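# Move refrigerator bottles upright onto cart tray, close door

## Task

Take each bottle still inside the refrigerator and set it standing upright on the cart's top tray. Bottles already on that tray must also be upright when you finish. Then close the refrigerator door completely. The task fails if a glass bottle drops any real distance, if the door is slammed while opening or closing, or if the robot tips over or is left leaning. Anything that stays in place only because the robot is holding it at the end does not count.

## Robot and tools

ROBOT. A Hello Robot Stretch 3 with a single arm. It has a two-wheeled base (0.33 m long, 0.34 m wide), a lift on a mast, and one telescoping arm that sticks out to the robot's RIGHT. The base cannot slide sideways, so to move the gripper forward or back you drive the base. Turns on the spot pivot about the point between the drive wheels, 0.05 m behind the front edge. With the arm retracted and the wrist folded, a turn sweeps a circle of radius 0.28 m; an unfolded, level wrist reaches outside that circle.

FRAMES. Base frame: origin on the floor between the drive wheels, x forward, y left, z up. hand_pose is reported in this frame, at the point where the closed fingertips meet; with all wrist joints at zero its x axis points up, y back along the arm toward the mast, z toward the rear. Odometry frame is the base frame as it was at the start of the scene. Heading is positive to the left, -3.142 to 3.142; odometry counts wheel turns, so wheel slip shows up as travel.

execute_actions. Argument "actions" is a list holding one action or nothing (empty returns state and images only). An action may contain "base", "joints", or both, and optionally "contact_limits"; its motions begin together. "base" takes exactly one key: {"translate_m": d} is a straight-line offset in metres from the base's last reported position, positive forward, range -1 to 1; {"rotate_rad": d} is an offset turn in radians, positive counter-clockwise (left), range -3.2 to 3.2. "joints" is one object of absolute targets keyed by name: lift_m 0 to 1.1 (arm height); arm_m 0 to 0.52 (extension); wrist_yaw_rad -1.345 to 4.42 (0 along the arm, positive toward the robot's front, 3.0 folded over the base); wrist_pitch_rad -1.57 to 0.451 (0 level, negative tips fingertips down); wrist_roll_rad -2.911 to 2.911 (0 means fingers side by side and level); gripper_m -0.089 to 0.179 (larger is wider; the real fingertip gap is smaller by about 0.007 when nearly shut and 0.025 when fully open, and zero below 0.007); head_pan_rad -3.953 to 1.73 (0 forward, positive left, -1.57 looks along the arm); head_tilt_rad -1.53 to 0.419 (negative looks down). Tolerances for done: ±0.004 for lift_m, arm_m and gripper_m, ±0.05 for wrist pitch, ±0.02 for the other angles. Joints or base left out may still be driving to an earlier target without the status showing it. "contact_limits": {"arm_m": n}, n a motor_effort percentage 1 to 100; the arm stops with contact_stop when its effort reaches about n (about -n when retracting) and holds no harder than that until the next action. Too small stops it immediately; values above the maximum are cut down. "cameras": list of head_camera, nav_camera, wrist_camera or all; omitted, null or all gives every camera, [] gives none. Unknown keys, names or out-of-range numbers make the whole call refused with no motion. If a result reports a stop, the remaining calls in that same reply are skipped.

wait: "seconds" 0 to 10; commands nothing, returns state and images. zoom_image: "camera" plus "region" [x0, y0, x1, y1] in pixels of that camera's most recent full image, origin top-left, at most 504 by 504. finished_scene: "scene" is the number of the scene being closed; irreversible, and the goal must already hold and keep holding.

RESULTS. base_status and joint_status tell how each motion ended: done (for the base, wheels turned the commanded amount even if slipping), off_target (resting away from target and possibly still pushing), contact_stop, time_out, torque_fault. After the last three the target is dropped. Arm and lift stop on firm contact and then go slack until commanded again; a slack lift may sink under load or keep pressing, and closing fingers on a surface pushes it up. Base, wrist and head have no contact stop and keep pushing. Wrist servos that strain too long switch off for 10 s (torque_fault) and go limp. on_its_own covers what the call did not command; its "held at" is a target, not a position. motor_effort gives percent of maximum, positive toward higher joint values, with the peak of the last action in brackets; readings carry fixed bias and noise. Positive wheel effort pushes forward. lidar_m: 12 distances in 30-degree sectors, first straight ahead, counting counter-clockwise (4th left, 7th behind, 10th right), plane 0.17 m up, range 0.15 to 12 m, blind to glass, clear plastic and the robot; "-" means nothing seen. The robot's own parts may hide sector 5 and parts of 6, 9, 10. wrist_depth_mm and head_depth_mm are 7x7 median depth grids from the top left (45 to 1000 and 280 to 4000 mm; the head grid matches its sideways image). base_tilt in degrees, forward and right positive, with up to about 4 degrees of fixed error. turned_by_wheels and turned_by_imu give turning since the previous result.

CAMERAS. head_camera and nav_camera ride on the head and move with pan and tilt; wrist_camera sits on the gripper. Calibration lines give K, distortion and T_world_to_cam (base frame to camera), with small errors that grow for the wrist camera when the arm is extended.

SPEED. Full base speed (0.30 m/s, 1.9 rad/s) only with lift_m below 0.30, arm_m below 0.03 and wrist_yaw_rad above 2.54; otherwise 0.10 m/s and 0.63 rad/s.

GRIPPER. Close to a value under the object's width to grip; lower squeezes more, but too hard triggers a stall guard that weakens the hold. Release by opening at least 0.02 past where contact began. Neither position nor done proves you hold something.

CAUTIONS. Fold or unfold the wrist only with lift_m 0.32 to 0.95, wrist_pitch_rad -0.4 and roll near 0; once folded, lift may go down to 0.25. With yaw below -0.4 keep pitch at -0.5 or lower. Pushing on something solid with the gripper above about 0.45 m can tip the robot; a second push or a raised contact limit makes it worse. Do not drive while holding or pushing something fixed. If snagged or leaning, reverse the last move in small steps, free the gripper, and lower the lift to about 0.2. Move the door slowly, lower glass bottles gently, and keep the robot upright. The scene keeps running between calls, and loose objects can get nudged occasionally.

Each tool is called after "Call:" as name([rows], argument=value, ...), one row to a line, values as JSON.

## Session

Call:
execute_actions(actions=[])

Scene clock: 0.00 s.
base_odometry: x=+0.000 y=+0.000 heading=+0.000 (m, m, rad; odometry frame)
turned_by_wheels: +0.000 (rad since the last result)
turned_by_imu: +0.000 (rad since the last result)
base_tilt: forward=+0.0 right=+0.4 (deg)
lidar_m: 1.91 1.09 1.49 1.34 1.25 1.23 1.34 1.08 1.09 3.21 1.83 2.50
head_depth_mm: 1858 2395 2449 2435 2467 2445 2042 / 1852 2559 2601 2645 2670 2667 2070 / 1857 2644 2736 2746 2734 2663 2088 / 1817 2381 2414 2401 2345 2323 2096 / 1808 2079 2084 2088 2049 2031 1944 / 1771 1852 1844 1825 1817 1787 1780 / 1662 1663 1658 1637 1640 1627 1618
base_status: not commanded
joint_positions: lift_m=+0.579 arm_m=+0.001 wrist_yaw_rad=+2.929 wrist_pitch_rad=-0.379 wrist_roll_rad=+0.006 gripper_m=+0.037 head_pan_rad=-0.019 head_tilt_rad=-0.017
joint_status: not commanded
motor_effort: left_wheel=+1 right_wheel=+0 lift_m=+38 arm_m=-1 wrist_yaw_rad=+0 wrist_pitch_rad=+8 wrist_roll_rad=+1 gripper_m=-1 head_pan_rad=+0 head_tilt_rad=+1 (%)
hand_pose: x=+0.0270 y=+0.0778 z=+0.6006 quat_wxyz=(+0.207, +0.706, +0.059, +0.675) (m; base frame)
wrist_depth_mm: 928 - - - - - - / 959 - - - - - - / - - - - - - - / - - - - - - - / - - - - - - - / 891 902 - 869 872 859 843 / 755 754 754 755 754 740 742
pictures: head_camera (sideways: a quarter turn clockwise sets it upright), nav_camera (sideways: a quarter turn counterclockwise sets it upright), wrist_camera
camera_calibration (this result's frames):
head_camera: T_world_to_cam=[[-0.0173056, 0.0296439, -0.999411, 1.32627], [-0.016521, 0.999415, 0.0299301, -0.0378338], [0.999714, 0.0170292, -0.0168058, -0.0242781], [0, 0, 0, 1]] pos_world=[0.046598, -0.00109056, 1.32621]
nav_camera: T_world_to_cam=[[0.00037341, -0.00655913, 0.999978, -1.25719], [0.0279406, -0.999588, -0.006567, 0.0605995], [0.99961, 0.0279424, -0.00018999, -0.055338], [0, 0, 0, 1]] pos_world=[0.0540927, 0.0538748, 1.25755]
wrist_camera: T_world_to_cam=[[0.980116, -0.196551, -0.0272033, 0.0093298], [-0.12842, -0.52383, -0.842087, 0.584218], [0.151263, 0.828836, -0.538655, 0.417706], [0, 0, 0, 1]] pos_world=[0.00269773, -0.0383451, 0.717215]
Images, in order (width x height): head_camera 896x504, nav_camera 672x504, wrist_camera 644x364.

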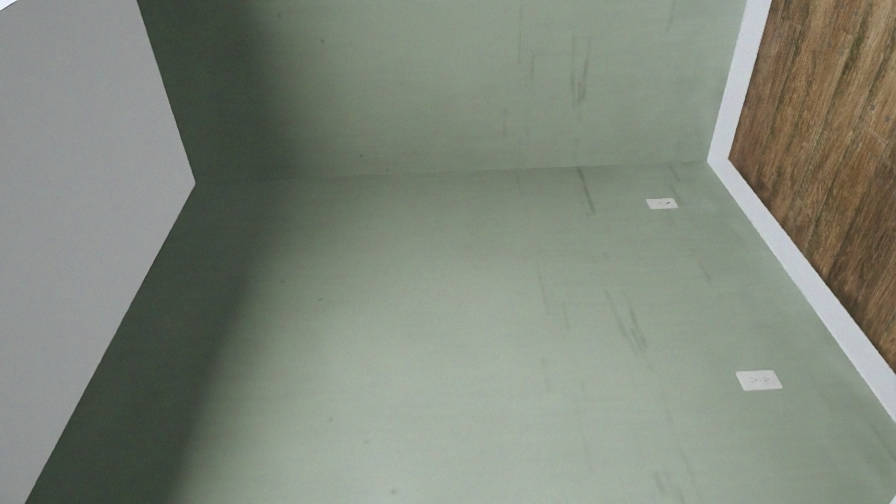

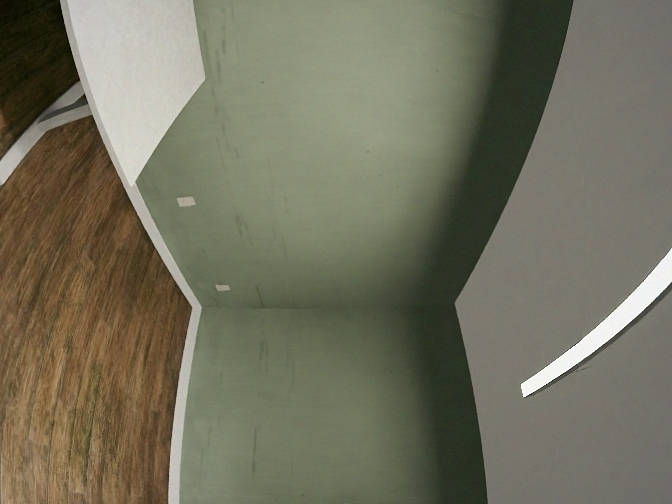

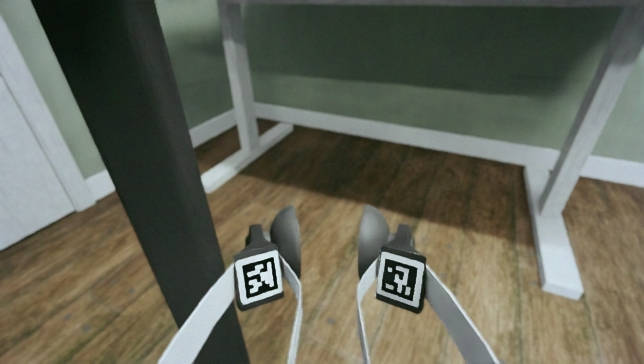

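Call:
execute_actions([
  {"base":{"rotate_rad":-1.0},"joints":{"lift_m":0.27,"head_pan_rad":-0.2,"head_tilt_rad":-0.4}},
], cameras=["head_camera","nav_camera"])

Call:
execute_actions([
  {"joints":{"head_pan_rad":-1.2}},
], cameras=["head_camera","nav_camera"])

Scene clock: 6.17 s.
base_odometry: x=+0.000 y=+0.000 heading=-1.000 (m, m, rad; odometry frame)
turned_by_wheels: -1.000 (rad since the last result)
turned_by_imu: -1.003 (rad since the last result)
base_tilt: forward=-0.1 right=+0.6 (deg)
lidar_m: 1.83 2.51 1.86 1.09 1.49 1.34 1.24 1.23 1.37 1.08 1.10 1.83
head_depth_mm: 2995 3251 3507 3252 2215 1681 1344 / 2756 3043 3270 3319 2242 1666 1349 / 1551 1686 1822 1957 2080 1715 1369 / 1558 1676 1804 1952 2086 1716 1370 / 1581 1723 1839 2030 2154 1740 1376 / 1640 1835 2156 2508 2341 1743 1386 / 2077 2192 2357 2503 2355 1733 1396
base_status: done
joint_positions: lift_m=+0.270 arm_m=+0.001 wrist_yaw_rad=+2.929 wrist_pitch_rad=-0.380 wrist_roll_rad=+0.006 gripper_m=+0.037 head_pan_rad=-0.193 head_tilt_rad=-0.395
joint_status: all done
motor_effort: left_wheel=+2(6) right_wheel=-2(4) lift_m=+29(34) arm_m=-1(0) wrist_yaw_rad=+0(0) wrist_pitch_rad=+8(8) wrist_roll_rad=+1(1) gripper_m=-1(0) head_pan_rad=-2(13) head_tilt_rad=-2(28) (%)
hand_pose: x=+0.0270 y=+0.0778 z=+0.2916 quat_wxyz=(+0.207, +0.706, +0.059, +0.675) (m; base frame)
wrist_depth_mm: - - - - - - - / - - - - - - - / - - - - - 996 982 / 773 - 768 739 754 739 737 / 611 607 636 607 634 592 582 / 507 509 - 517 491 492 486 / 445 - - - 423 433 417
pictures: head_camera (sideways: a quarter turn clockwise sets it upright), nav_camera (sideways: a quarter turn counterclockwise sets it upright)
camera_calibration (this result's frames):
head_camera: T_world_to_cam=[[-0.372627, 0.102658, -0.922285, 1.22755], [0.170222, 0.98456, 0.0408158, -0.0531274], [0.912236, -0.141784, -0.384348, 0.454655], [0, 0, 0, 1]] pos_world=[0.0517085, -0.00924789, 1.30907]
nav_camera: T_world_to_cam=[[0.36136, -0.0772633, 0.92922, -1.16679], [-0.151335, -0.988208, -0.0233161, 0.0834912], [0.920063, -0.132198, -0.368791, 0.424934], [0, 0, 0, 1]] pos_world=[0.0432997, 0.048532, 1.24286]
Images, in order (width x height): head_camera 896x504, nav_camera 672x504.

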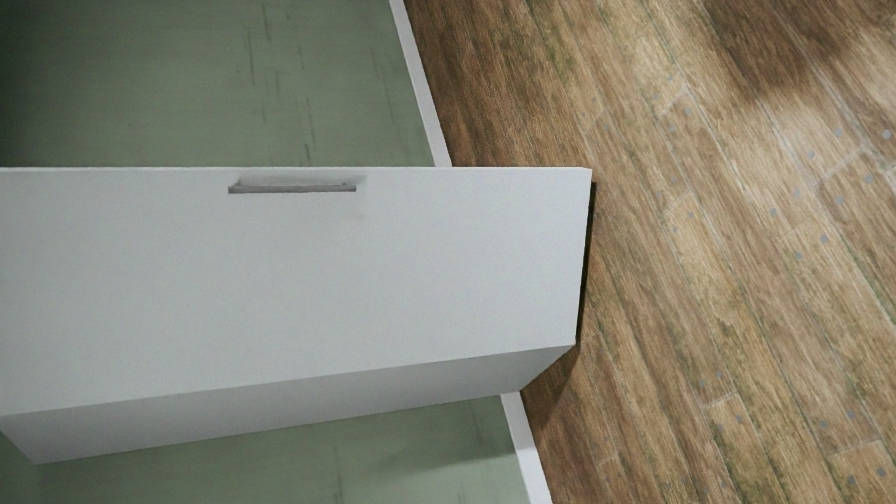

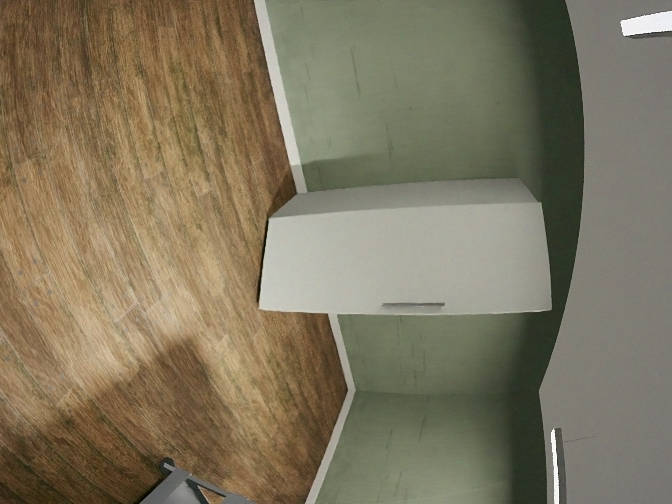

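Scene clock: 7.27 s.
base_odometry: x=+0.000 y=+0.000 heading=-1.000 (m, m, rad; odometry frame)
turned_by_wheels: +0.000 (rad since the last result)
turned_by_imu: +0.000 (rad since the last result)
base_tilt: forward=+0.1 right=+0.3 (deg)
lidar_m: 1.83 2.50 1.85 1.08 1.49 1.34 1.24 1.23 1.37 1.08 1.10 1.83
head_depth_mm: 2720 2915 3168 1467 2116 1665 1343 / 2729 2920 3084 1393 1426 1436 1346 / 2735 2952 3147 1435 1456 1525 1356 / 2815 2951 3128 1355 1528 1582 1371 / 2745 3007 3185 1419 1551 1581 1390 / 2721 2994 3205 3328 2333 1751 1392 / 2800 2974 3222 3432 2377 1769 1400
base_status: not commanded
joint_positions: lift_m=+0.270 arm_m=+0.001 wrist_yaw_rad=+2.929 wrist_pitch_rad=-0.380 wrist_roll_rad=+0.006 gripper_m=+0.037 head_pan_rad=-1.193 head_tilt_rad=-0.395
joint_status: all done
motor_effort: left_wheel=+2(2) right_wheel=-1(2) lift_m=+29(29) arm_m=-1(0) wrist_yaw_rad=+0(0) wrist_pitch_rad=+8(8) wrist_roll_rad=+1(1) gripper_m=+1(1) head_pan_rad=-2(28) head_tilt_rad=-3(2) (%)
hand_pose: x=+0.0270 y=+0.0778 z=+0.2916 quat_wxyz=(+0.207, +0.706, +0.059, +0.675) (m; base frame)
wrist_depth_mm: - - - - - - - / - - - - - - - / - - - - - - - / 776 - 766 765 747 737 742 / 602 621 622 608 619 589 595 / 507 506 - 513 502 485 486 / 445 - - - 424 419 419
pictures: head_camera (sideways: a quarter turn clockwise sets it upright), nav_camera (sideways: a quarter turn counterclockwise sets it upright)
camera_calibration (this result's frames):
head_camera: T_world_to_cam=[[-0.115004, 0.369008, -0.922284, 1.22598], [0.920392, 0.38886, 0.0408159, -0.0577036], [0.373701, -0.844169, -0.384353, 0.457946], [0, 0, 0, 1]] pos_world=[0.0229671, -0.0433724, 1.30907]
nav_camera: T_world_to_cam=[[0.130282, -0.345804, 0.929218, -1.16538], [-0.913254, -0.406723, -0.0233164, 0.0881392], [0.385997, -0.845574, -0.368796, 0.428197], [0, 0, 0, 1]] pos_world=[0.067038, -0.00507116, 1.24286]
Images, in order (width x height): head_camera 896x504, nav_camera 672x504.

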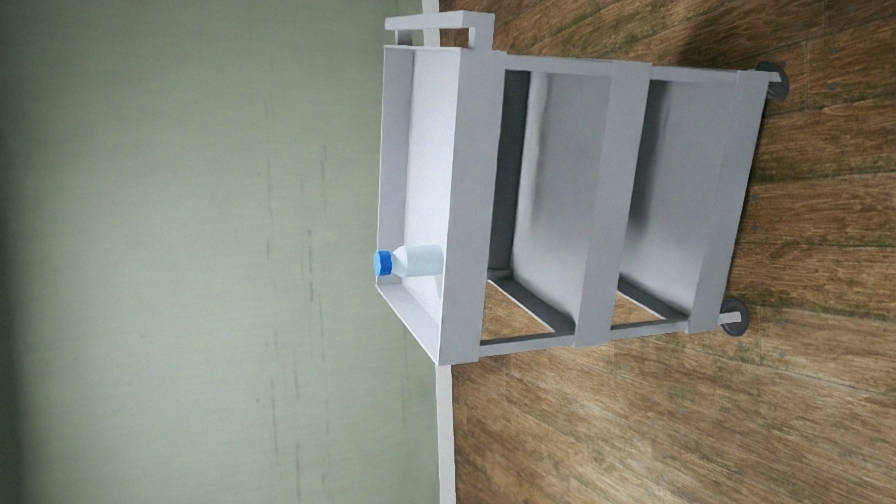

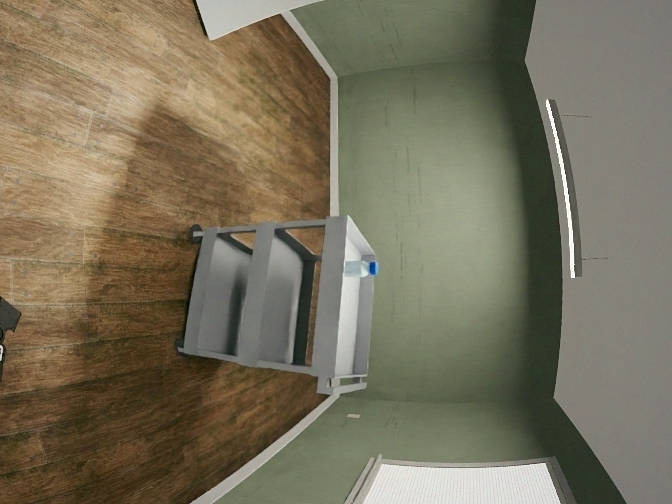

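Call:
execute_actions([
  {"base":{"rotate_rad":-0.59}},
], cameras=[])

Call:
execute_actions([
  {"base":{"translate_m":1.0}},
], cameras=[])

Call:
execute_actions([
  {"base":{"translate_m":0.79}},
], cameras=[])

Call:
execute_actions([
  {"base":{"rotate_rad":2.58},"joints":{"head_tilt_rad":-0.7}},
], cameras=[])

Call:
execute_actions([
  {"joints":{"lift_m":0.45,"wrist_yaw_rad":0.9,"arm_m":0.42,"gripper_m":0}},
])

Scene clock: 13.23 s.
base_odometry: x=+0.000 y=+0.000 heading=-1.590 (m, m, rad; odometry frame)
turned_by_wheels: -0.590 (rad since the last result)
turned_by_imu: -0.590 (rad since the last result)
base_tilt: forward=+0.1 right=+0.4 (deg)
lidar_m: 3.25 1.83 2.50 1.95 1.09 1.49 1.34 1.25 1.23 1.33 1.08 1.08
head_depth_mm: 1342 1421 1505 1597 1705 1666 1345 / 1484 1587 1701 1838 1953 1676 1355 / 1697 1814 1935 2157 2162 1705 1361 / 1979 2149 2371 2592 2279 1714 1368 / 2355 2579 2883 3071 2304 1722 1379 / 2849 2995 3253 2881 1596 1439 1351 / 2735 2879 3099 1417 1431 1452 1317
base_status: done
joint_positions: lift_m=+0.270 arm_m=+0.001 wrist_yaw_rad=+2.929 wrist_pitch_rad=-0.380 wrist_roll_rad=+0.006 gripper_m=+0.037 head_pan_rad=-1.193 head_tilt_rad=-0.396
joint_status: not commanded
motor_effort: left_wheel=+2(7) right_wheel=-1(5) lift_m=+29(29) arm_m=+0(1) wrist_yaw_rad=+0(1) wrist_pitch_rad=+8(8) wrist_roll_rad=+1(1) gripper_m=+0(0) head_pan_rad=-2(3) head_tilt_rad=-1(3) (%)
hand_pose: x=+0.0270 y=+0.0778 z=+0.2916 quat_wxyz=(+0.207, +0.706, +0.059, +0.675) (m; base frame)
wrist_depth_mm: - - - - - - - / - - - - - - - / 977 - - - - 971 - / 773 - 774 755 745 745 734 / 614 601 636 596 628 588 576 / 510 515 - 514 498 493 482 / 437 - - - 421 420 415
pictures: none
No camera images: the call's "cameras" was empty. Leave "cameras" out to get every camera's image.

Scene clock: 18.27 s.
base_odometry: x=-0.019 y=-1.000 heading=-1.590 (m, m, rad; odometry frame)
turned_by_wheels: +0.000 (rad since the last result)
turned_by_imu: -0.002 (rad since the last result)
base_tilt: forward=+0.0 right=+0.4 (deg)
lidar_m: 2.52 0.92 1.01 2.06 2.35 1.87 2.34 1.84 0.77 0.49 0.47 2.44
head_depth_mm: 1983 2077 2192 2219 875 628 859 / 2187 2312 2487 2558 776 609 867 / 2502 2667 2842 3012 852 668 757 / 2449 2589 2831 2968 911 1065 1171 / 2293 2444 2604 2782 2281 1729 1385 / 2200 2305 2422 2597 2318 1744 1396 / 2068 2199 2314 2446 2364 1762 1390
base_status: done
joint_positions: lift_m=+0.270 arm_m=+0.001 wrist_yaw_rad=+2.929 wrist_pitch_rad=-0.380 wrist_roll_rad=+0.006 gripper_m=+0.037 head_pan_rad=-1.193 head_tilt_rad=-0.396
joint_status: not commanded
motor_effort: left_wheel=+2(8) right_wheel=-2(3) lift_m=+29(29) arm_m=+0(1) wrist_yaw_rad=+0(1) wrist_pitch_rad=+8(8) wrist_roll_rad=+0(0) gripper_m=+0(0) head_pan_rad=-3(2) head_tilt_rad=-2(3) (%)
hand_pose: x=+0.0270 y=+0.0777 z=+0.2916 quat_wxyz=(+0.207, +0.706, +0.059, +0.675) (m; base frame)
wrist_depth_mm: - - - - - 892 693 / - - - - - 937 762 / - - - - - 974 877 / 782 - 776 772 752 743 751 / 615 616 641 604 619 596 591 / 510 502 - 520 492 493 489 / 446 - - - 421 428 418
pictures: none
No camera images: the call's "cameras" was empty. Leave "cameras" out to get every camera's image.

Scene clock: 22.77 s.
base_odometry: x=-0.034 y=-1.790 heading=-1.590 (m, m, rad; odometry frame)
turned_by_wheels: +0.000 (rad since the last result)
turned_by_imu: -0.002 (rad since the last result)
base_tilt: forward=+0.0 right=+0.3 (deg)
lidar_m: 1.91 1.51 0.93 0.55 2.32 2.59 2.95 0.77 0.78 2.36 1.83 1.80
head_depth_mm: 2192 2350 2564 2760 2219 1668 1339 / 2037 2196 2367 2596 2228 1679 1341 / 1886 2027 2190 2394 2244 1697 1363 / 1772 1897 2028 2171 2244 1721 1369 / 1693 1795 1897 2039 2135 1730 1381 / 1593 1675 1782 1911 2036 1742 1382 / 1512 1607 1683 1788 1891 1757 1387
base_status: done
joint_positions: lift_m=+0.270 arm_m=+0.001 wrist_yaw_rad=+2.929 wrist_pitch_rad=-0.380 wrist_roll_rad=+0.006 gripper_m=+0.037 head_pan_rad=-1.193 head_tilt_rad=-0.396
joint_status: not commanded
motor_effort: left_wheel=+2(8) right_wheel=-2(2) lift_m=+29(29) arm_m=-1(1) wrist_yaw_rad=+0(0) wrist_pitch_rad=+8(9) wrist_roll_rad=+0(1) gripper_m=+0(0) head_pan_rad=-3(2) head_tilt_rad=-3(2) (%)
hand_pose: x=+0.0270 y=+0.0777 z=+0.2916 quat_wxyz=(+0.207, +0.706, +0.059, +0.675) (m; base frame)
wrist_depth_mm: - - 714 - - - - / - - 731 - - - - / - - 894 - - - 987 / 785 - 746 748 769 744 749 / 603 606 626 595 624 591 587 / 504 497 - 522 498 493 491 / 439 - - - 423 416 421
pictures: none
No camera images: the call's "cameras" was empty. Leave "cameras" out to get every camera's image.

Scene clock: 25.63 s.
base_odometry: x=-0.034 y=-1.790 heading=+0.990 (m, m, rad; odometry frame)
turned_by_wheels: +2.580 (rad since the last result)
turned_by_imu: +2.577 (rad since the last result)
base_tilt: forward=+0.1 right=+0.4 (deg)
lidar_m: 2.59 3.05 0.77 0.77 2.40 1.84 1.80 1.89 1.51 0.94 0.55 2.21
head_depth_mm: 757 916 1370 1695 1594 1333 1134 / 1115 954 1000 1154 1431 1333 1146 / 1188 1174 1470 1621 1505 1348 1156 / 1246 1280 1486 1677 1555 1319 1154 / 1119 1146 1280 671 783 1277 1158 / 430 478 564 1009 1651 1371 1171 / 465 924 2107 2018 1657 1367 1177
base_status: done
joint_positions: lift_m=+0.270 arm_m=+0.001 wrist_yaw_rad=+2.929 wrist_pitch_rad=-0.380 wrist_roll_rad=+0.006 gripper_m=+0.037 head_pan_rad=-1.193 head_tilt_rad=-0.692
joint_status: all done
motor_effort: left_wheel=-2(5) right_wheel=+2(8) lift_m=+29(29) arm_m=-1(1) wrist_yaw_rad=+0(0) wrist_pitch_rad=+9(9) wrist_roll_rad=+0(1) gripper_m=+0(0) head_pan_rad=-2(3) head_tilt_rad=-5(27) (%)
hand_pose: x=+0.0270 y=+0.0777 z=+0.2916 quat_wxyz=(+0.207, +0.706, +0.059, +0.675) (m; base frame)
wrist_depth_mm: - - - - - - - / - - - 853 - - - / - - 949 - - 994 976 / 789 - 773 772 743 737 745 / 618 613 635 599 618 598 596 / 509 506 - 522 488 497 496 / 441 - - - 424 422 419
pictures: none
No camera images: the call's "cameras" was empty. Leave "cameras" out to get every camera's image.

Scene clock: 29.90 s.
base_odometry: x=-0.034 y=-1.790 heading=+0.990 (m, m, rad; odometry frame)
turned_by_wheels: +0.000 (rad since the last result)
turned_by_imu: -0.001 (rad since the last result)
base_tilt: forward=+0.0 right=+0.4 (deg)
lidar_m: 2.59 3.05 0.77 0.77 2.40 1.85 1.79 1.89 1.51 0.93 0.55 2.22
head_depth_mm: 753 921 1367 1714 1647 1303 1142 / 1123 955 1000 1148 1352 1342 1153 / 1184 1167 1487 1632 1483 1345 1150 / 1244 1281 1484 1684 1527 1319 1157 / 1117 1144 1283 671 785 1271 1164 / 429 477 566 1000 1632 1365 1171 / 464 916 2071 2012 1669 1384 1183
base_status: not commanded
joint_positions: lift_m=+0.450 arm_m=+0.420 wrist_yaw_rad=+0.900 wrist_pitch_rad=-0.380 wrist_roll_rad=+0.006 gripper_m=+0.000 head_pan_rad=-1.193 head_tilt_rad=-0.692
joint_status: all done
motor_effort: left_wheel=-1(2) right_wheel=+2(1) lift_m=+45(48) arm_m=+2(3) wrist_yaw_rad=+0(4) wrist_pitch_rad=+9(8) wrist_roll_rad=+1(0) gripper_m=-2(80) head_pan_rad=-2(2) head_tilt_rad=-4(4) (%)
hand_pose: x=+0.1579 y=-0.7072 z=+0.4711 quat_wxyz=(+0.682, +0.423, -0.569, +0.180) (m; base frame)
wrist_depth_mm: 253 336 520 635 440 410 220 / 258 341 531 716 841 666 230 / 261 349 560 797 918 306 244 / 265 350 566 834 840 311 275 / 269 359 588 - 670 333 401 / 273 367 555 - 557 362 659 / 277 373 581 618 580 419 604
pictures: head_camera (sideways: a quarter turn clockwise sets it upright), nav_camera (sideways: a quarter turn counterclockwise sets it upright), wrist_camera
camera_calibration (this result's frames):
head_camera: T_world_to_cam=[[-0.20793, 0.603893, -0.769466, 1.02726], [0.925337, 0.376421, 0.0453726, -0.0636493], [0.317043, -0.702581, -0.637074, 0.787108], [0, 0, 0, 1]] pos_world=[0.0229482, -0.0433901, 1.29478]
nav_camera: T_world_to_cam=[[0.224223, -0.583226, 0.780751, -0.972329], [-0.916633, -0.398259, -0.0342558, 0.102391], [0.33092, -0.707981, -0.623903, 0.760462], [0, 0, 0, 1]] pos_world=[0.0602207, 0.0120829, 1.23711]
wrist_camera: T_world_to_cam=[[-0.610191, -0.791787, -0.027216, -0.446553], [-0.413363, 0.347488, -0.841655, 0.741707], [0.675868, -0.50232, -0.539329, -0.0451063], [0, 0, 0, 1]] pos_world=[0.0645971, -0.633967, 0.587781]
Images, in order (width x height): head_camera 896x504, nav_camera 672x504, wrist_camera 644x364.

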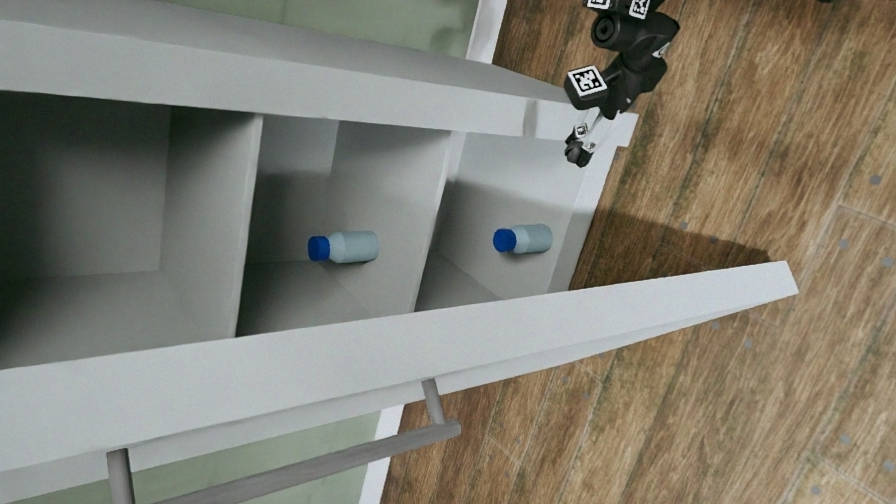

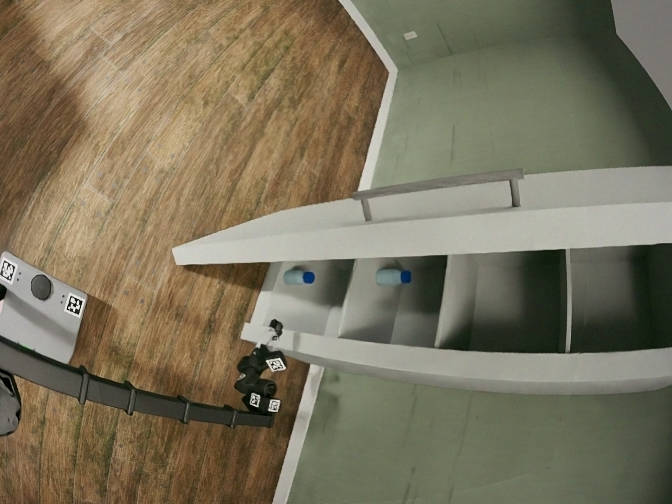

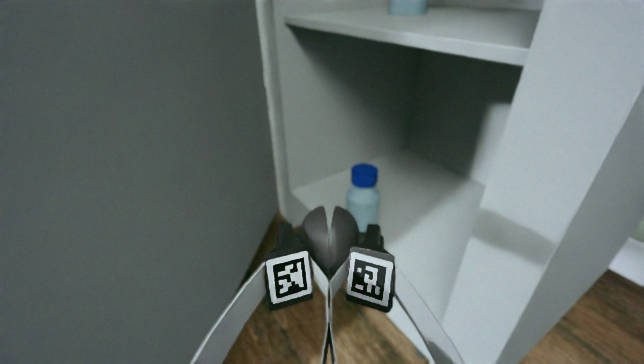

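Call:
execute_actions([
  {"base":{"translate_m":0.14},"joints":{"wrist_yaw_rad":1.6}},
], cameras=["nav_camera"])

Call:
execute_actions([
  {"base":{"translate_m":0.08},"joints":{"arm_m":0.35}},
], cameras=[])

Call:
wait(seconds=5)

Scene clock: 34.43 s.
base_odometry: x=+0.043 y=-1.673 heading=+0.990 (m, m, rad; odometry frame)
turned_by_wheels: +0.000 (rad since the last result)
turned_by_imu: -0.001 (rad since the last result)
base_tilt: forward=-0.1 right=+0.5 (deg)
lidar_m: 2.45 2.97 2.34 0.73 0.88 1.99 1.94 2.02 1.53 0.93 0.47 2.23
head_depth_mm: 1102 1137 1337 1110 1280 1299 1140 / 1154 1154 1432 1310 1491 1305 1141 / 1197 1175 1452 1652 1501 1352 1149 / 1074 1129 1340 1346 1513 887 1121 / 368 408 464 546 1500 1338 1163 / 362 1678 1987 2003 1633 1368 1174 / 1576 1731 2144 2076 1664 1381 1185
base_status: done
joint_positions: lift_m=+0.450 arm_m=+0.420 wrist_yaw_rad=+1.598 wrist_pitch_rad=-0.389 wrist_roll_rad=+0.006 gripper_m=+0.000 head_pan_rad=-1.193 head_tilt_rad=-0.692
joint_status: all done
motor_effort: left_wheel=-1(8) right_wheel=+1(14) lift_m=+45(46) arm_m=+2(2) wrist_yaw_rad=+2(5) wrist_pitch_rad=+14(18) wrist_roll_rad=+0(0) gripper_m=-2(3) head_pan_rad=-2(2) head_tilt_rad=-4(3) (%)
hand_pose: x=+0.2065 y=-0.5586 z=+0.4689 quat_wxyz=(+0.581, +0.594, -0.387, +0.400) (m; base frame)
wrist_depth_mm: 131 143 163 188 224 277 365 / 141 152 174 206 248 315 420 / - 162 188 226 279 367 460 / - 175 205 246 314 428 497 / 885 195 224 - 370 536 554 / 725 229 241 - 462 638 548 / 616 599 289 363 504 603 501
pictures: nav_camera (sideways: a quarter turn counterclockwise sets it upright)
camera_calibration (this result's frames):
nav_camera: T_world_to_cam=[[0.224223, -0.583226, 0.780751, -0.972329], [-0.916633, -0.398259, -0.0342558, 0.102391], [0.33092, -0.707981, -0.623903, 0.760462], [0, 0, 0, 1]] pos_world=[0.0602207, 0.0120829, 1.23711]
Images, in order (width x height): nav_camera 672x504.

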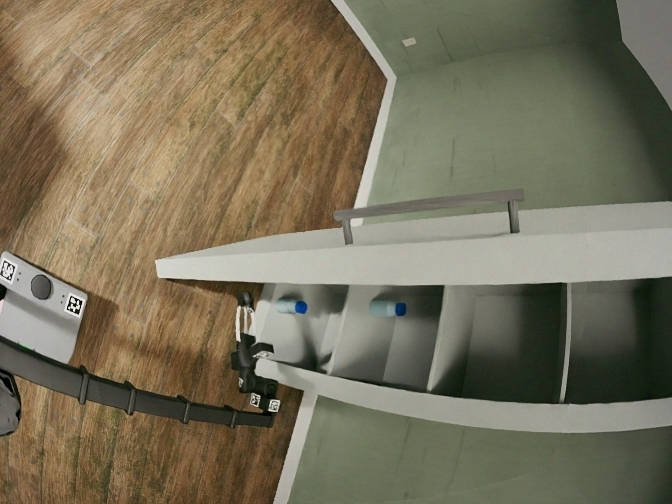

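Scene clock: 36.37 s.
base_odometry: x=+0.087 y=-1.606 heading=+0.990 (m, m, rad; odometry frame)
turned_by_wheels: +0.000 (rad since the last result)
turned_by_imu: -0.001 (rad since the last result)
base_tilt: forward=-0.1 right=+0.3 (deg)
lidar_m: 2.37 2.89 2.32 0.72 0.84 2.07 2.01 2.01 1.52 0.93 0.43 2.22
head_depth_mm: 1102 1137 1353 1246 1377 1278 1138 / 1144 1152 1423 1311 1452 1283 1152 / 1137 1167 1416 1596 1486 1312 1160 / 920 1015 1156 1284 1492 790 1093 / 332 371 418 487 620 1324 1160 / 323 372 1969 1929 1649 1370 1164 / 1587 418 2124 2092 1666 1373 1170
base_status: done
joint_positions: lift_m=+0.450 arm_m=+0.350 wrist_yaw_rad=+1.599 wrist_pitch_rad=-0.389 wrist_roll_rad=+0.006 gripper_m=+0.000 head_pan_rad=-1.193 head_tilt_rad=-0.692
joint_status: all done
motor_effort: left_wheel=-1(3) right_wheel=+1(5) lift_m=+45(45) arm_m=-3(4) wrist_yaw_rad=+1(2) wrist_pitch_rad=+14(14) wrist_roll_rad=+0(0) gripper_m=-2(3) head_pan_rad=-2(2) head_tilt_rad=-3(5) (%)
hand_pose: x=+0.2065 y=-0.4890 z=+0.4690 quat_wxyz=(+0.581, +0.594, -0.387, +0.400) (m; base frame)
wrist_depth_mm: 111 115 127 142 163 190 225 / - 123 137 155 180 211 256 / - 133 149 171 199 238 302 / - 146 163 189 226 277 366 / 894 165 179 - 259 325 462 / 714 700 195 - 310 402 525 / 610 606 233 279 347 517 569
pictures: none
No camera images: the call's "cameras" was empty. Leave "cameras" out to get every camera's image.

Scene clock: 41.37 s.
base_odometry: x=+0.087 y=-1.606 heading=+0.990 (m, m, rad; odometry frame)
turned_by_wheels: +0.000 (rad since the last result)
turned_by_imu: -0.001 (rad since the last result)
base_tilt: forward=+0.1 right=+0.5 (deg)
lidar_m: 2.38 2.88 2.33 0.72 0.84 2.06 2.02 2.02 1.53 0.93 0.43 2.23
head_depth_mm: 1100 1132 1356 1242 1388 1274 1147 / 1153 1150 1409 1303 1469 1273 1145 / 1144 1164 1417 1594 1496 1309 1151 / 924 1018 1159 1286 1498 807 1089 / 337 372 419 487 614 1313 1162 / 323 370 1966 1930 1649 1378 1167 / 1586 1688 2083 2104 1651 1374 1179
base_status: done
joint_positions: lift_m=+0.450 arm_m=+0.350 wrist_yaw_rad=+1.599 wrist_pitch_rad=-0.389 wrist_roll_rad=+0.006 gripper_m=+0.000 head_pan_rad=-1.193 head_tilt_rad=-0.692
joint_status: all done
motor_effort: left_wheel=-1(3) right_wheel=+2(5) lift_m=+45(45) arm_m=-3(4) wrist_yaw_rad=+1(2) wrist_pitch_rad=+14(14) wrist_roll_rad=+0(0) gripper_m=-3(3) head_pan_rad=-2(2) head_tilt_rad=-4(5) (%)
hand_pose: x=+0.2065 y=-0.4890 z=+0.4690 quat_wxyz=(+0.581, +0.594, -0.387, +0.400) (m; base frame)
wrist_depth_mm: 113 118 130 147 165 190 226 / - 126 140 157 181 212 258 / - 136 151 174 202 242 301 / - 149 165 193 228 279 359 / 876 168 182 - 261 330 452 / 732 678 199 - 318 405 520 / 615 619 235 281 352 528 566
wait: 5.00 s; at rest by 0.27 s
pictures: head_camera (sideways: a quarter turn clockwise sets it upright), nav_camera (sideways: a quarter turn counterclockwise sets it upright), wrist_camera
camera_calibration (this result's frames):
head_camera: T_world_to_cam=[[-0.20793, 0.603893, -0.769466, 1.02726], [0.925337, 0.37642, 0.0453726, -0.0636493], [0.317043, -0.702582, -0.637074, 0.787108], [0, 0, 0, 1]] pos_world=[0.0229482, -0.0433901, 1.29478]
nav_camera: T_world_to_cam=[[0.224222, -0.583226, 0.780751, -0.972329], [-0.916633, -0.398259, -0.0342558, 0.102391], [0.33092, -0.707981, -0.623903, 0.760462], [0, 0, 0, 1]] pos_world=[0.0602207, 0.0120828, 1.23711]
wrist_camera: T_world_to_cam=[[0.0423473, -0.998729, -0.027348, -0.480056], [-0.547796, -0.00031843, -0.836612, 0.539505], [0.835539, 0.0504094, -0.547113, 0.271497], [0, 0, 0, 1]] pos_world=[0.0890217, -0.49296, 0.586767]
Images, in order (width x height): head_camera 896x504, nav_camera 672x504, wrist_camera 644x364.

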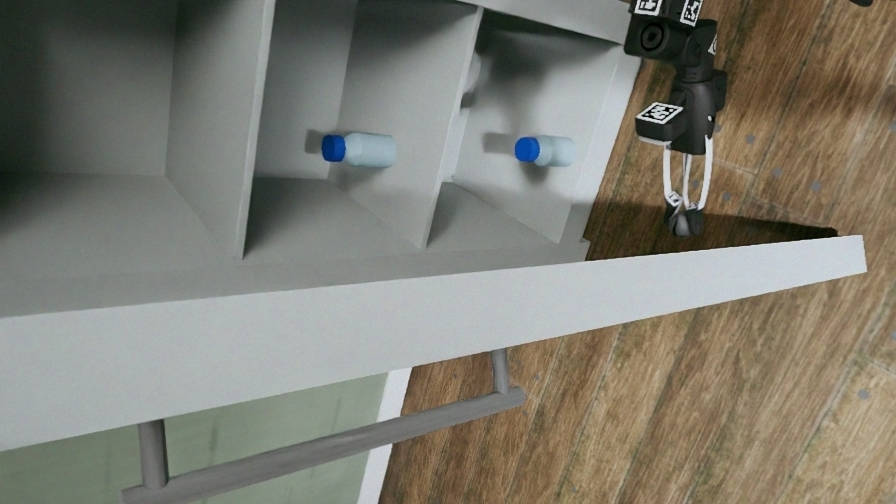

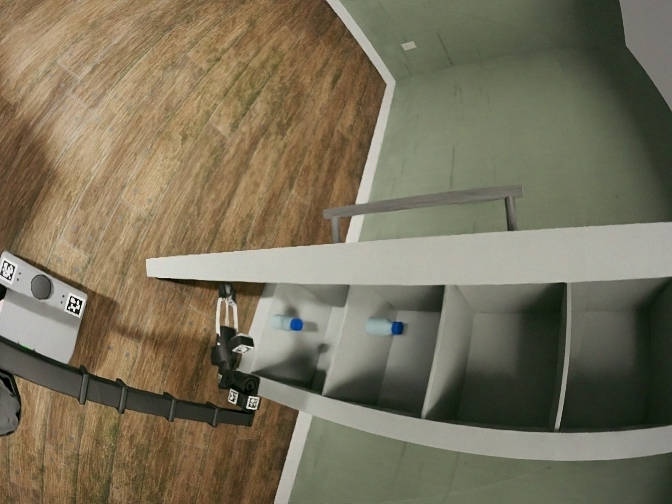

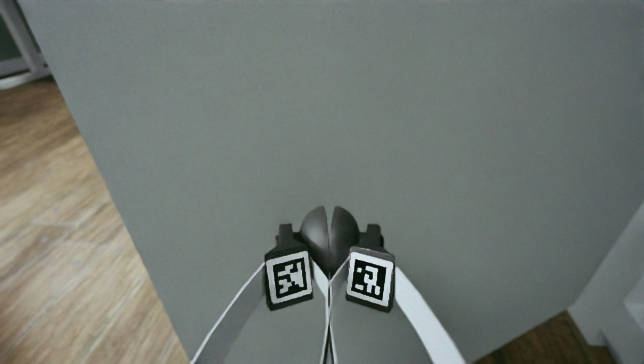

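Call:
execute_actions([
  {"base":{"translate_m":0.13}},
], cameras=[])

Call:
execute_actions([
  {"joints":{"arm_m":0.0}},
], cameras=["nav_camera"])

Scene clock: 46.33 s.
base_odometry: x=+0.158 y=-1.497 heading=+0.990 (m, m, rad; odometry frame)
turned_by_wheels: +0.000 (rad since the last result)
turned_by_imu: -0.003 (rad since the last result)
base_tilt: forward=+0.1 right=+0.4 (deg)
lidar_m: 2.25 2.27 2.32 0.72 0.80 2.20 2.15 2.02 1.53 0.95 0.41 0.43
head_depth_mm: 1101 1129 1360 1251 1442 1270 1138 / 1105 1141 1394 1291 1445 1285 1150 / 860 969 1126 1294 1487 1314 1153 / 710 775 849 943 1048 1164 1135 / 513 547 582 624 671 739 929 / 401 422 442 471 539 739 1175 / 329 345 380 447 1572 1372 1180
base_status: done
joint_positions: lift_m=+0.450 arm_m=+0.350 wrist_yaw_rad=+1.602 wrist_pitch_rad=-0.389 wrist_roll_rad=+0.006 gripper_m=+0.000 head_pan_rad=-1.193 head_tilt_rad=-0.692
joint_status: not commanded
motor_effort: left_wheel=+0(8) right_wheel=+1(25) lift_m=+42(45) arm_m=-2(3) wrist_yaw_rad=-2(16) wrist_pitch_rad=+14(20) wrist_roll_rad=+0(1) gripper_m=-3(3) head_pan_rad=-2(2) head_tilt_rad=-3(4) (%)
hand_pose: x=+0.2065 y=-0.4882 z=+0.4691 quat_wxyz=(+0.580, +0.594, -0.386, +0.401) (m; base frame)
wrist_depth_mm: 178 179 182 187 190 194 200 / 199 195 198 203 209 214 219 / - 212 218 222 229 233 244 / - 234 241 247 253 263 270 / 888 269 267 - 284 296 305 / 722 673 300 - 327 337 353 / 620 607 349 363 380 401 421
pictures: none
No camera images: the call's "cameras" was empty. Leave "cameras" out to get every camera's image.

Scene clock: 50.10 s.
base_odometry: x=+0.158 y=-1.497 heading=+0.990 (m, m, rad; odometry frame)
turned_by_wheels: +0.000 (rad since the last result)
turned_by_imu: -0.001 (rad since the last result)
base_tilt: forward=+0.1 right=+0.5 (deg)
lidar_m: 2.25 2.27 2.32 0.72 0.80 2.20 2.15 2.03 1.53 0.95 0.54 0.49
head_depth_mm: 1104 1137 1347 1260 1432 1322 1140 / 1120 1147 1398 1292 1446 1331 1142 / 858 966 1122 1287 1498 1347 1155 / 756 837 929 1058 1209 1301 1155 / 624 675 743 815 907 1019 1113 / 531 568 611 662 723 807 1101 / 461 490 524 560 616 1286 1179
base_status: not commanded
joint_positions: lift_m=+0.450 arm_m=+0.001 wrist_yaw_rad=+1.601 wrist_pitch_rad=-0.389 wrist_roll_rad=+0.006 gripper_m=+0.000 head_pan_rad=-1.193 head_tilt_rad=-0.692
joint_status: all done
joint sent to its limit — the command would take arm_m past its lower limit, so that joint was sent only as far as its limit.
motor_effort: left_wheel=-1(1) right_wheel=+1(1) lift_m=+42(42) arm_m=-3(3) wrist_yaw_rad=-2(2) wrist_pitch_rad=+14(14) wrist_roll_rad=+1(0) gripper_m=-2(3) head_pan_rad=-2(3) head_tilt_rad=-5(4) (%)
hand_pose: x=+0.2065 y=-0.1397 z=+0.4691 quat_wxyz=(+0.581, +0.594, -0.386, +0.401) (m; base frame)
wrist_depth_mm: - - - - - 302 255 / - - - - - 297 276 / - - - - - 319 301 / - - - - - 346 329 / 884 894 855 - 849 386 368 / 723 715 712 - 486 429 413 / 603 623 619 631 591 489 470
pictures: nav_camera (sideways: a quarter turn counterclockwise sets it upright)
camera_calibration (this result's frames):
nav_camera: T_world_to_cam=[[0.224295, -0.583408, 0.780594, -0.972126], [-0.916636, -0.398251, -0.0342639, 0.102401], [0.330863, -0.707836, -0.624098, 0.760716], [0, 0, 0, 1]] pos_world=[0.0602148, 0.0120979, 1.23711]
Images, in order (width x height): nav_camera 672x504.

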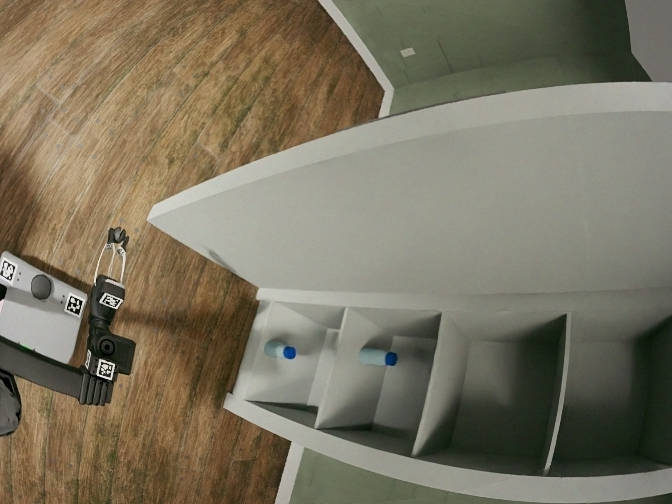

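Call:
execute_actions([
  {"base":{"rotate_rad":-1.31},"joints":{"wrist_yaw_rad":0,"wrist_pitch_rad":-0.28,"lift_m":0.55,"gripper_m":0.15}},
], cameras=[])

Call:
execute_actions([
  {"base":{"translate_m":0.39}},
], cameras=[])

Call:
execute_actions([
  {"base":{"rotate_rad":1.41},"joints":{"head_pan_rad":-1.55,"head_tilt_rad":-0.9}},
], cameras=[])

Call:
execute_actions([
  {"joints":{"arm_m":0.17}},
])

Scene clock: 56.27 s.
base_odometry: x=+0.158 y=-1.497 heading=-0.320 (m, m, rad; odometry frame)
turned_by_wheels: -1.310 (rad since the last result)
turned_by_imu: -1.314 (rad since the last result)
base_tilt: forward=+0.0 right=+0.4 (deg)
lidar_m: 0.75 0.49 2.60 2.25 2.54 0.90 0.72 2.43 2.15 2.15 1.69 0.95
head_depth_mm: 1867 2085 2286 1973 1581 1316 1157 / 2024 2229 2451 1996 1593 1338 1174 / 2135 2407 2585 2010 1606 1340 1155 / 1950 2148 2403 2032 1637 1367 1154 / 1740 1918 2139 2052 1637 1364 1166 / 1567 1718 1878 1988 1639 1368 1174 / 1440 1539 1684 1857 1651 1378 1178
base_status: done
joint_positions: lift_m=+0.550 arm_m=+0.001 wrist_yaw_rad=+0.001 wrist_pitch_rad=-0.302 wrist_roll_rad=+0.006 gripper_m=+0.150 head_pan_rad=-1.193 head_tilt_rad=-0.692
joint_status: all done
motor_effort: left_wheel=+2(5) right_wheel=-1(5) lift_m=+45(48) arm_m=-3(3) wrist_yaw_rad=-1(3) wrist_pitch_rad=+13(16) wrist_roll_rad=+0(0) gripper_m=+0(81) head_pan_rad=-2(2) head_tilt_rad=-4(4) (%)
hand_pose: x=-0.0213 y=-0.3839 z=+0.5892 quat_wxyz=(+0.697, +0.107, -0.701, -0.107) (m; base frame)
wrist_depth_mm: - - - - - - - / - - - - - - - / - - - - - - - / - - - - - - - / - - - - - - - / 917 - 922 896 892 - 894 / 759 760 782 753 753 756 746
pictures: none
No camera images: the call's "cameras" was empty. Leave "cameras" out to get every camera's image.

Scene clock: 61.13 s.
base_odometry: x=+0.529 y=-1.620 heading=-0.320 (m, m, rad; odometry frame)
turned_by_wheels: +0.000 (rad since the last result)
turned_by_imu: -0.001 (rad since the last result)
base_tilt: forward=+0.2 right=+0.5 (deg)
lidar_m: 0.53 0.32 0.28 0.28 2.96 1.59 1.11 2.56 2.27 2.11 0.64 0.60
head_depth_mm: 2003 2206 2373 1987 1580 1321 1157 / 1917 2208 2430 1979 1610 1345 1166 / 1662 1865 2157 2003 1614 1342 1144 / 1448 1617 1822 1953 1630 1363 1160 / 1296 1423 1590 1777 1643 1365 1160 / 1178 1270 1417 1565 1525 1032 1128 / 1072 1159 1232 682 794 1158 1061
base_status: done
joint_positions: lift_m=+0.550 arm_m=+0.001 wrist_yaw_rad=+0.001 wrist_pitch_rad=-0.302 wrist_roll_rad=+0.006 gripper_m=+0.150 head_pan_rad=-1.193 head_tilt_rad=-0.692
joint_status: not commanded
motor_effort: left_wheel=+2(6) right_wheel=-2(2) lift_m=+45(45) arm_m=-3(3) wrist_yaw_rad=-1(2) wrist_pitch_rad=+14(14) wrist_roll_rad=+0(0) gripper_m=+0(0) head_pan_rad=-2(2) head_tilt_rad=-4(4) (%)
hand_pose: x=-0.0213 y=-0.3839 z=+0.5892 quat_wxyz=(+0.697, +0.107, -0.701, -0.107) (m; base frame)
wrist_depth_mm: 889 - - - - - - / 928 - - - - - - / 958 - - - - - - / 978 - - - - - - / 940 - - - - - - / 919 - 916 904 905 - 880 / 776 775 772 781 758 752 744
pictures: none
No camera images: the call's "cameras" was empty. Leave "cameras" out to get every camera's image.

Scene clock: 64.30 s.
base_odometry: x=+0.529 y=-1.620 heading=+1.090 (m, m, rad; odometry frame)
turned_by_wheels: +1.410 (rad since the last result)
turned_by_imu: +1.413 (rad since the last result)
base_tilt: forward=+0.0 right=+0.5 (deg)
lidar_m: 0.28 2.29 2.65 1.10 1.27 2.28 2.26 1.41 0.61 0.60 0.35 0.28
head_depth_mm: 820 694 1088 949 1151 1211 1097 / 830 701 1106 981 1268 1237 - / 842 710 1094 988 1249 1306 - / 855 715 1100 1017 1296 1225 1101 / 698 689 798 926 1077 1193 1100 / 525 598 665 724 769 817 868 / 487 511 533 556 580 608 635
base_status: done
joint_positions: lift_m=+0.550 arm_m=+0.001 wrist_yaw_rad=+0.001 wrist_pitch_rad=-0.302 wrist_roll_rad=+0.006 gripper_m=+0.150 head_pan_rad=-1.543 head_tilt_rad=-0.889
joint_status: all done
motor_effort: left_wheel=-1(4) right_wheel=+2(5) lift_m=+45(45) arm_m=-3(3) wrist_yaw_rad=-1(1) wrist_pitch_rad=+13(14) wrist_roll_rad=+1(1) gripper_m=-1(0) head_pan_rad=-1(15) head_tilt_rad=-6(24) (%)
hand_pose: x=-0.0213 y=-0.3839 z=+0.5892 quat_wxyz=(+0.697, +0.107, -0.701, -0.107) (m; base frame)
wrist_depth_mm: 264 324 448 668 646 598 377 / 265 344 467 711 691 646 371 / 268 361 444 499 494 485 367 / 272 362 413 783 396 368 338 / 273 338 512 907 888 543 351 / 274 - 517 743 732 - 366 / 268 376 572 604 598 558 407
pictures: none
No camera images: the call's "cameras" was empty. Leave "cameras" out to get every camera's image.

Scene clock: 66.80 s.
base_odometry: x=+0.529 y=-1.620 heading=+1.090 (m, m, rad; odometry frame)
turned_by_wheels: +0.000 (rad since the last result)
turned_by_imu: +0.000 (rad since the last result)
base_tilt: forward=+0.0 right=+0.3 (deg)
lidar_m: 0.28 2.29 2.65 1.10 1.28 2.28 2.26 1.40 0.61 0.60 0.35 0.29
head_depth_mm: 814 695 1080 948 1147 1208 1096 / 827 699 1109 978 1305 1210 1103 / 841 712 1090 986 - 1222 1108 / 856 719 1104 996 1307 1229 1110 / 697 689 797 932 1076 1190 1098 / 525 599 665 726 767 814 866 / 486 512 533 556 581 606 635
base_status: not commanded
joint_positions: lift_m=+0.550 arm_m=+0.170 wrist_yaw_rad=+0.001 wrist_pitch_rad=-0.302 wrist_roll_rad=+0.006 gripper_m=+0.150 head_pan_rad=-1.543 head_tilt_rad=-0.889
joint_status: all done
motor_effort: left_wheel=-2(2) right_wheel=+2(3) lift_m=+45(45) arm_m=+2(1) wrist_yaw_rad=-1(2) wrist_pitch_rad=+14(14) wrist_roll_rad=+0(0) gripper_m=+0(1) head_pan_rad=-2(2) head_tilt_rad=-6(7) (%)
hand_pose: x=-0.0214 y=-0.5521 z=+0.5892 quat_wxyz=(+0.697, +0.107, -0.701, -0.107) (m; base frame)
wrist_depth_mm: 195 254 411 525 505 487 413 / 196 260 415 333 539 516 413 / 198 261 422 350 492 488 404 / 210 268 350 348 343 338 336 / 235 253 266 265 262 273 257 / 272 - 428 683 230 - 210 / 544 297 474 625 611 585 338
pictures: head_camera (sideways: a quarter turn clockwise sets it upright), nav_camera (sideways: a quarter turn counterclockwise sets it upright), wrist_camera
camera_calibration (this result's frames):
head_camera: T_world_to_cam=[[0.00776578, 0.776954, -0.62951, 0.843559], [0.998553, 0.0274696, 0.0462219, -0.0651898], [0.0532046, -0.628958, -0.775617, 0.968904], [0, 0, 0, 1]] pos_world=[0.00699449, -0.044216, 1.28554]
nav_camera: T_world_to_cam=[[0.0146914, -0.765588, 0.643163, -0.791744], [-0.997812, -0.0526908, -0.0399279, 0.110261], [0.0644571, -0.64117, -0.764687, 0.945194], [0, 0, 0, 1]] pos_world=[0.0607268, 0.0056897, 1.2364]
wrist_camera: T_world_to_cam=[[-0.999514, -0.0171906, -0.026016, -0.0113074], [0.0147942, 0.473012, -0.880932, 0.814695], [0.0274496, -0.880888, -0.472527, -0.0445626], [0, 0, 0, 1]] pos_world=[-0.0221314, -0.424809, 0.696339]
Images, in order (width x height): head_camera 896x504, nav_camera 672x504, wrist_camera 644x364.

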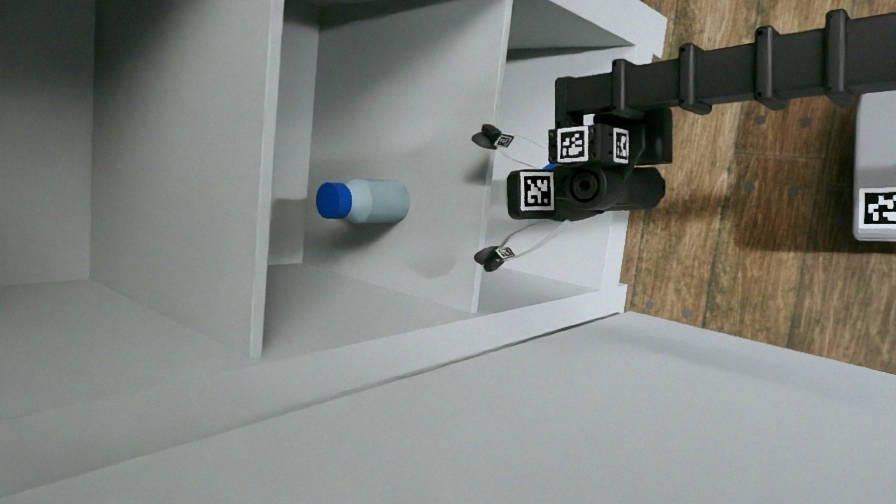

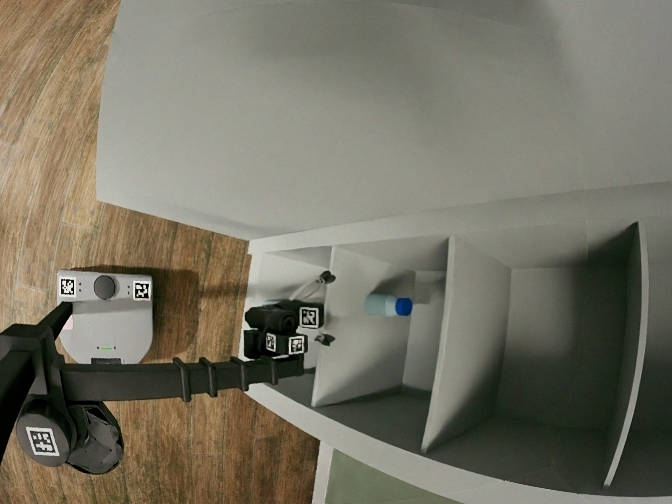

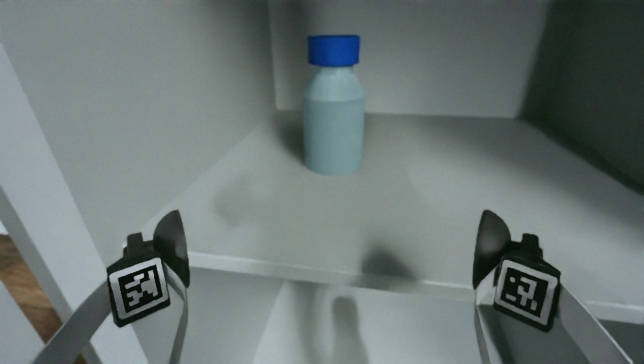

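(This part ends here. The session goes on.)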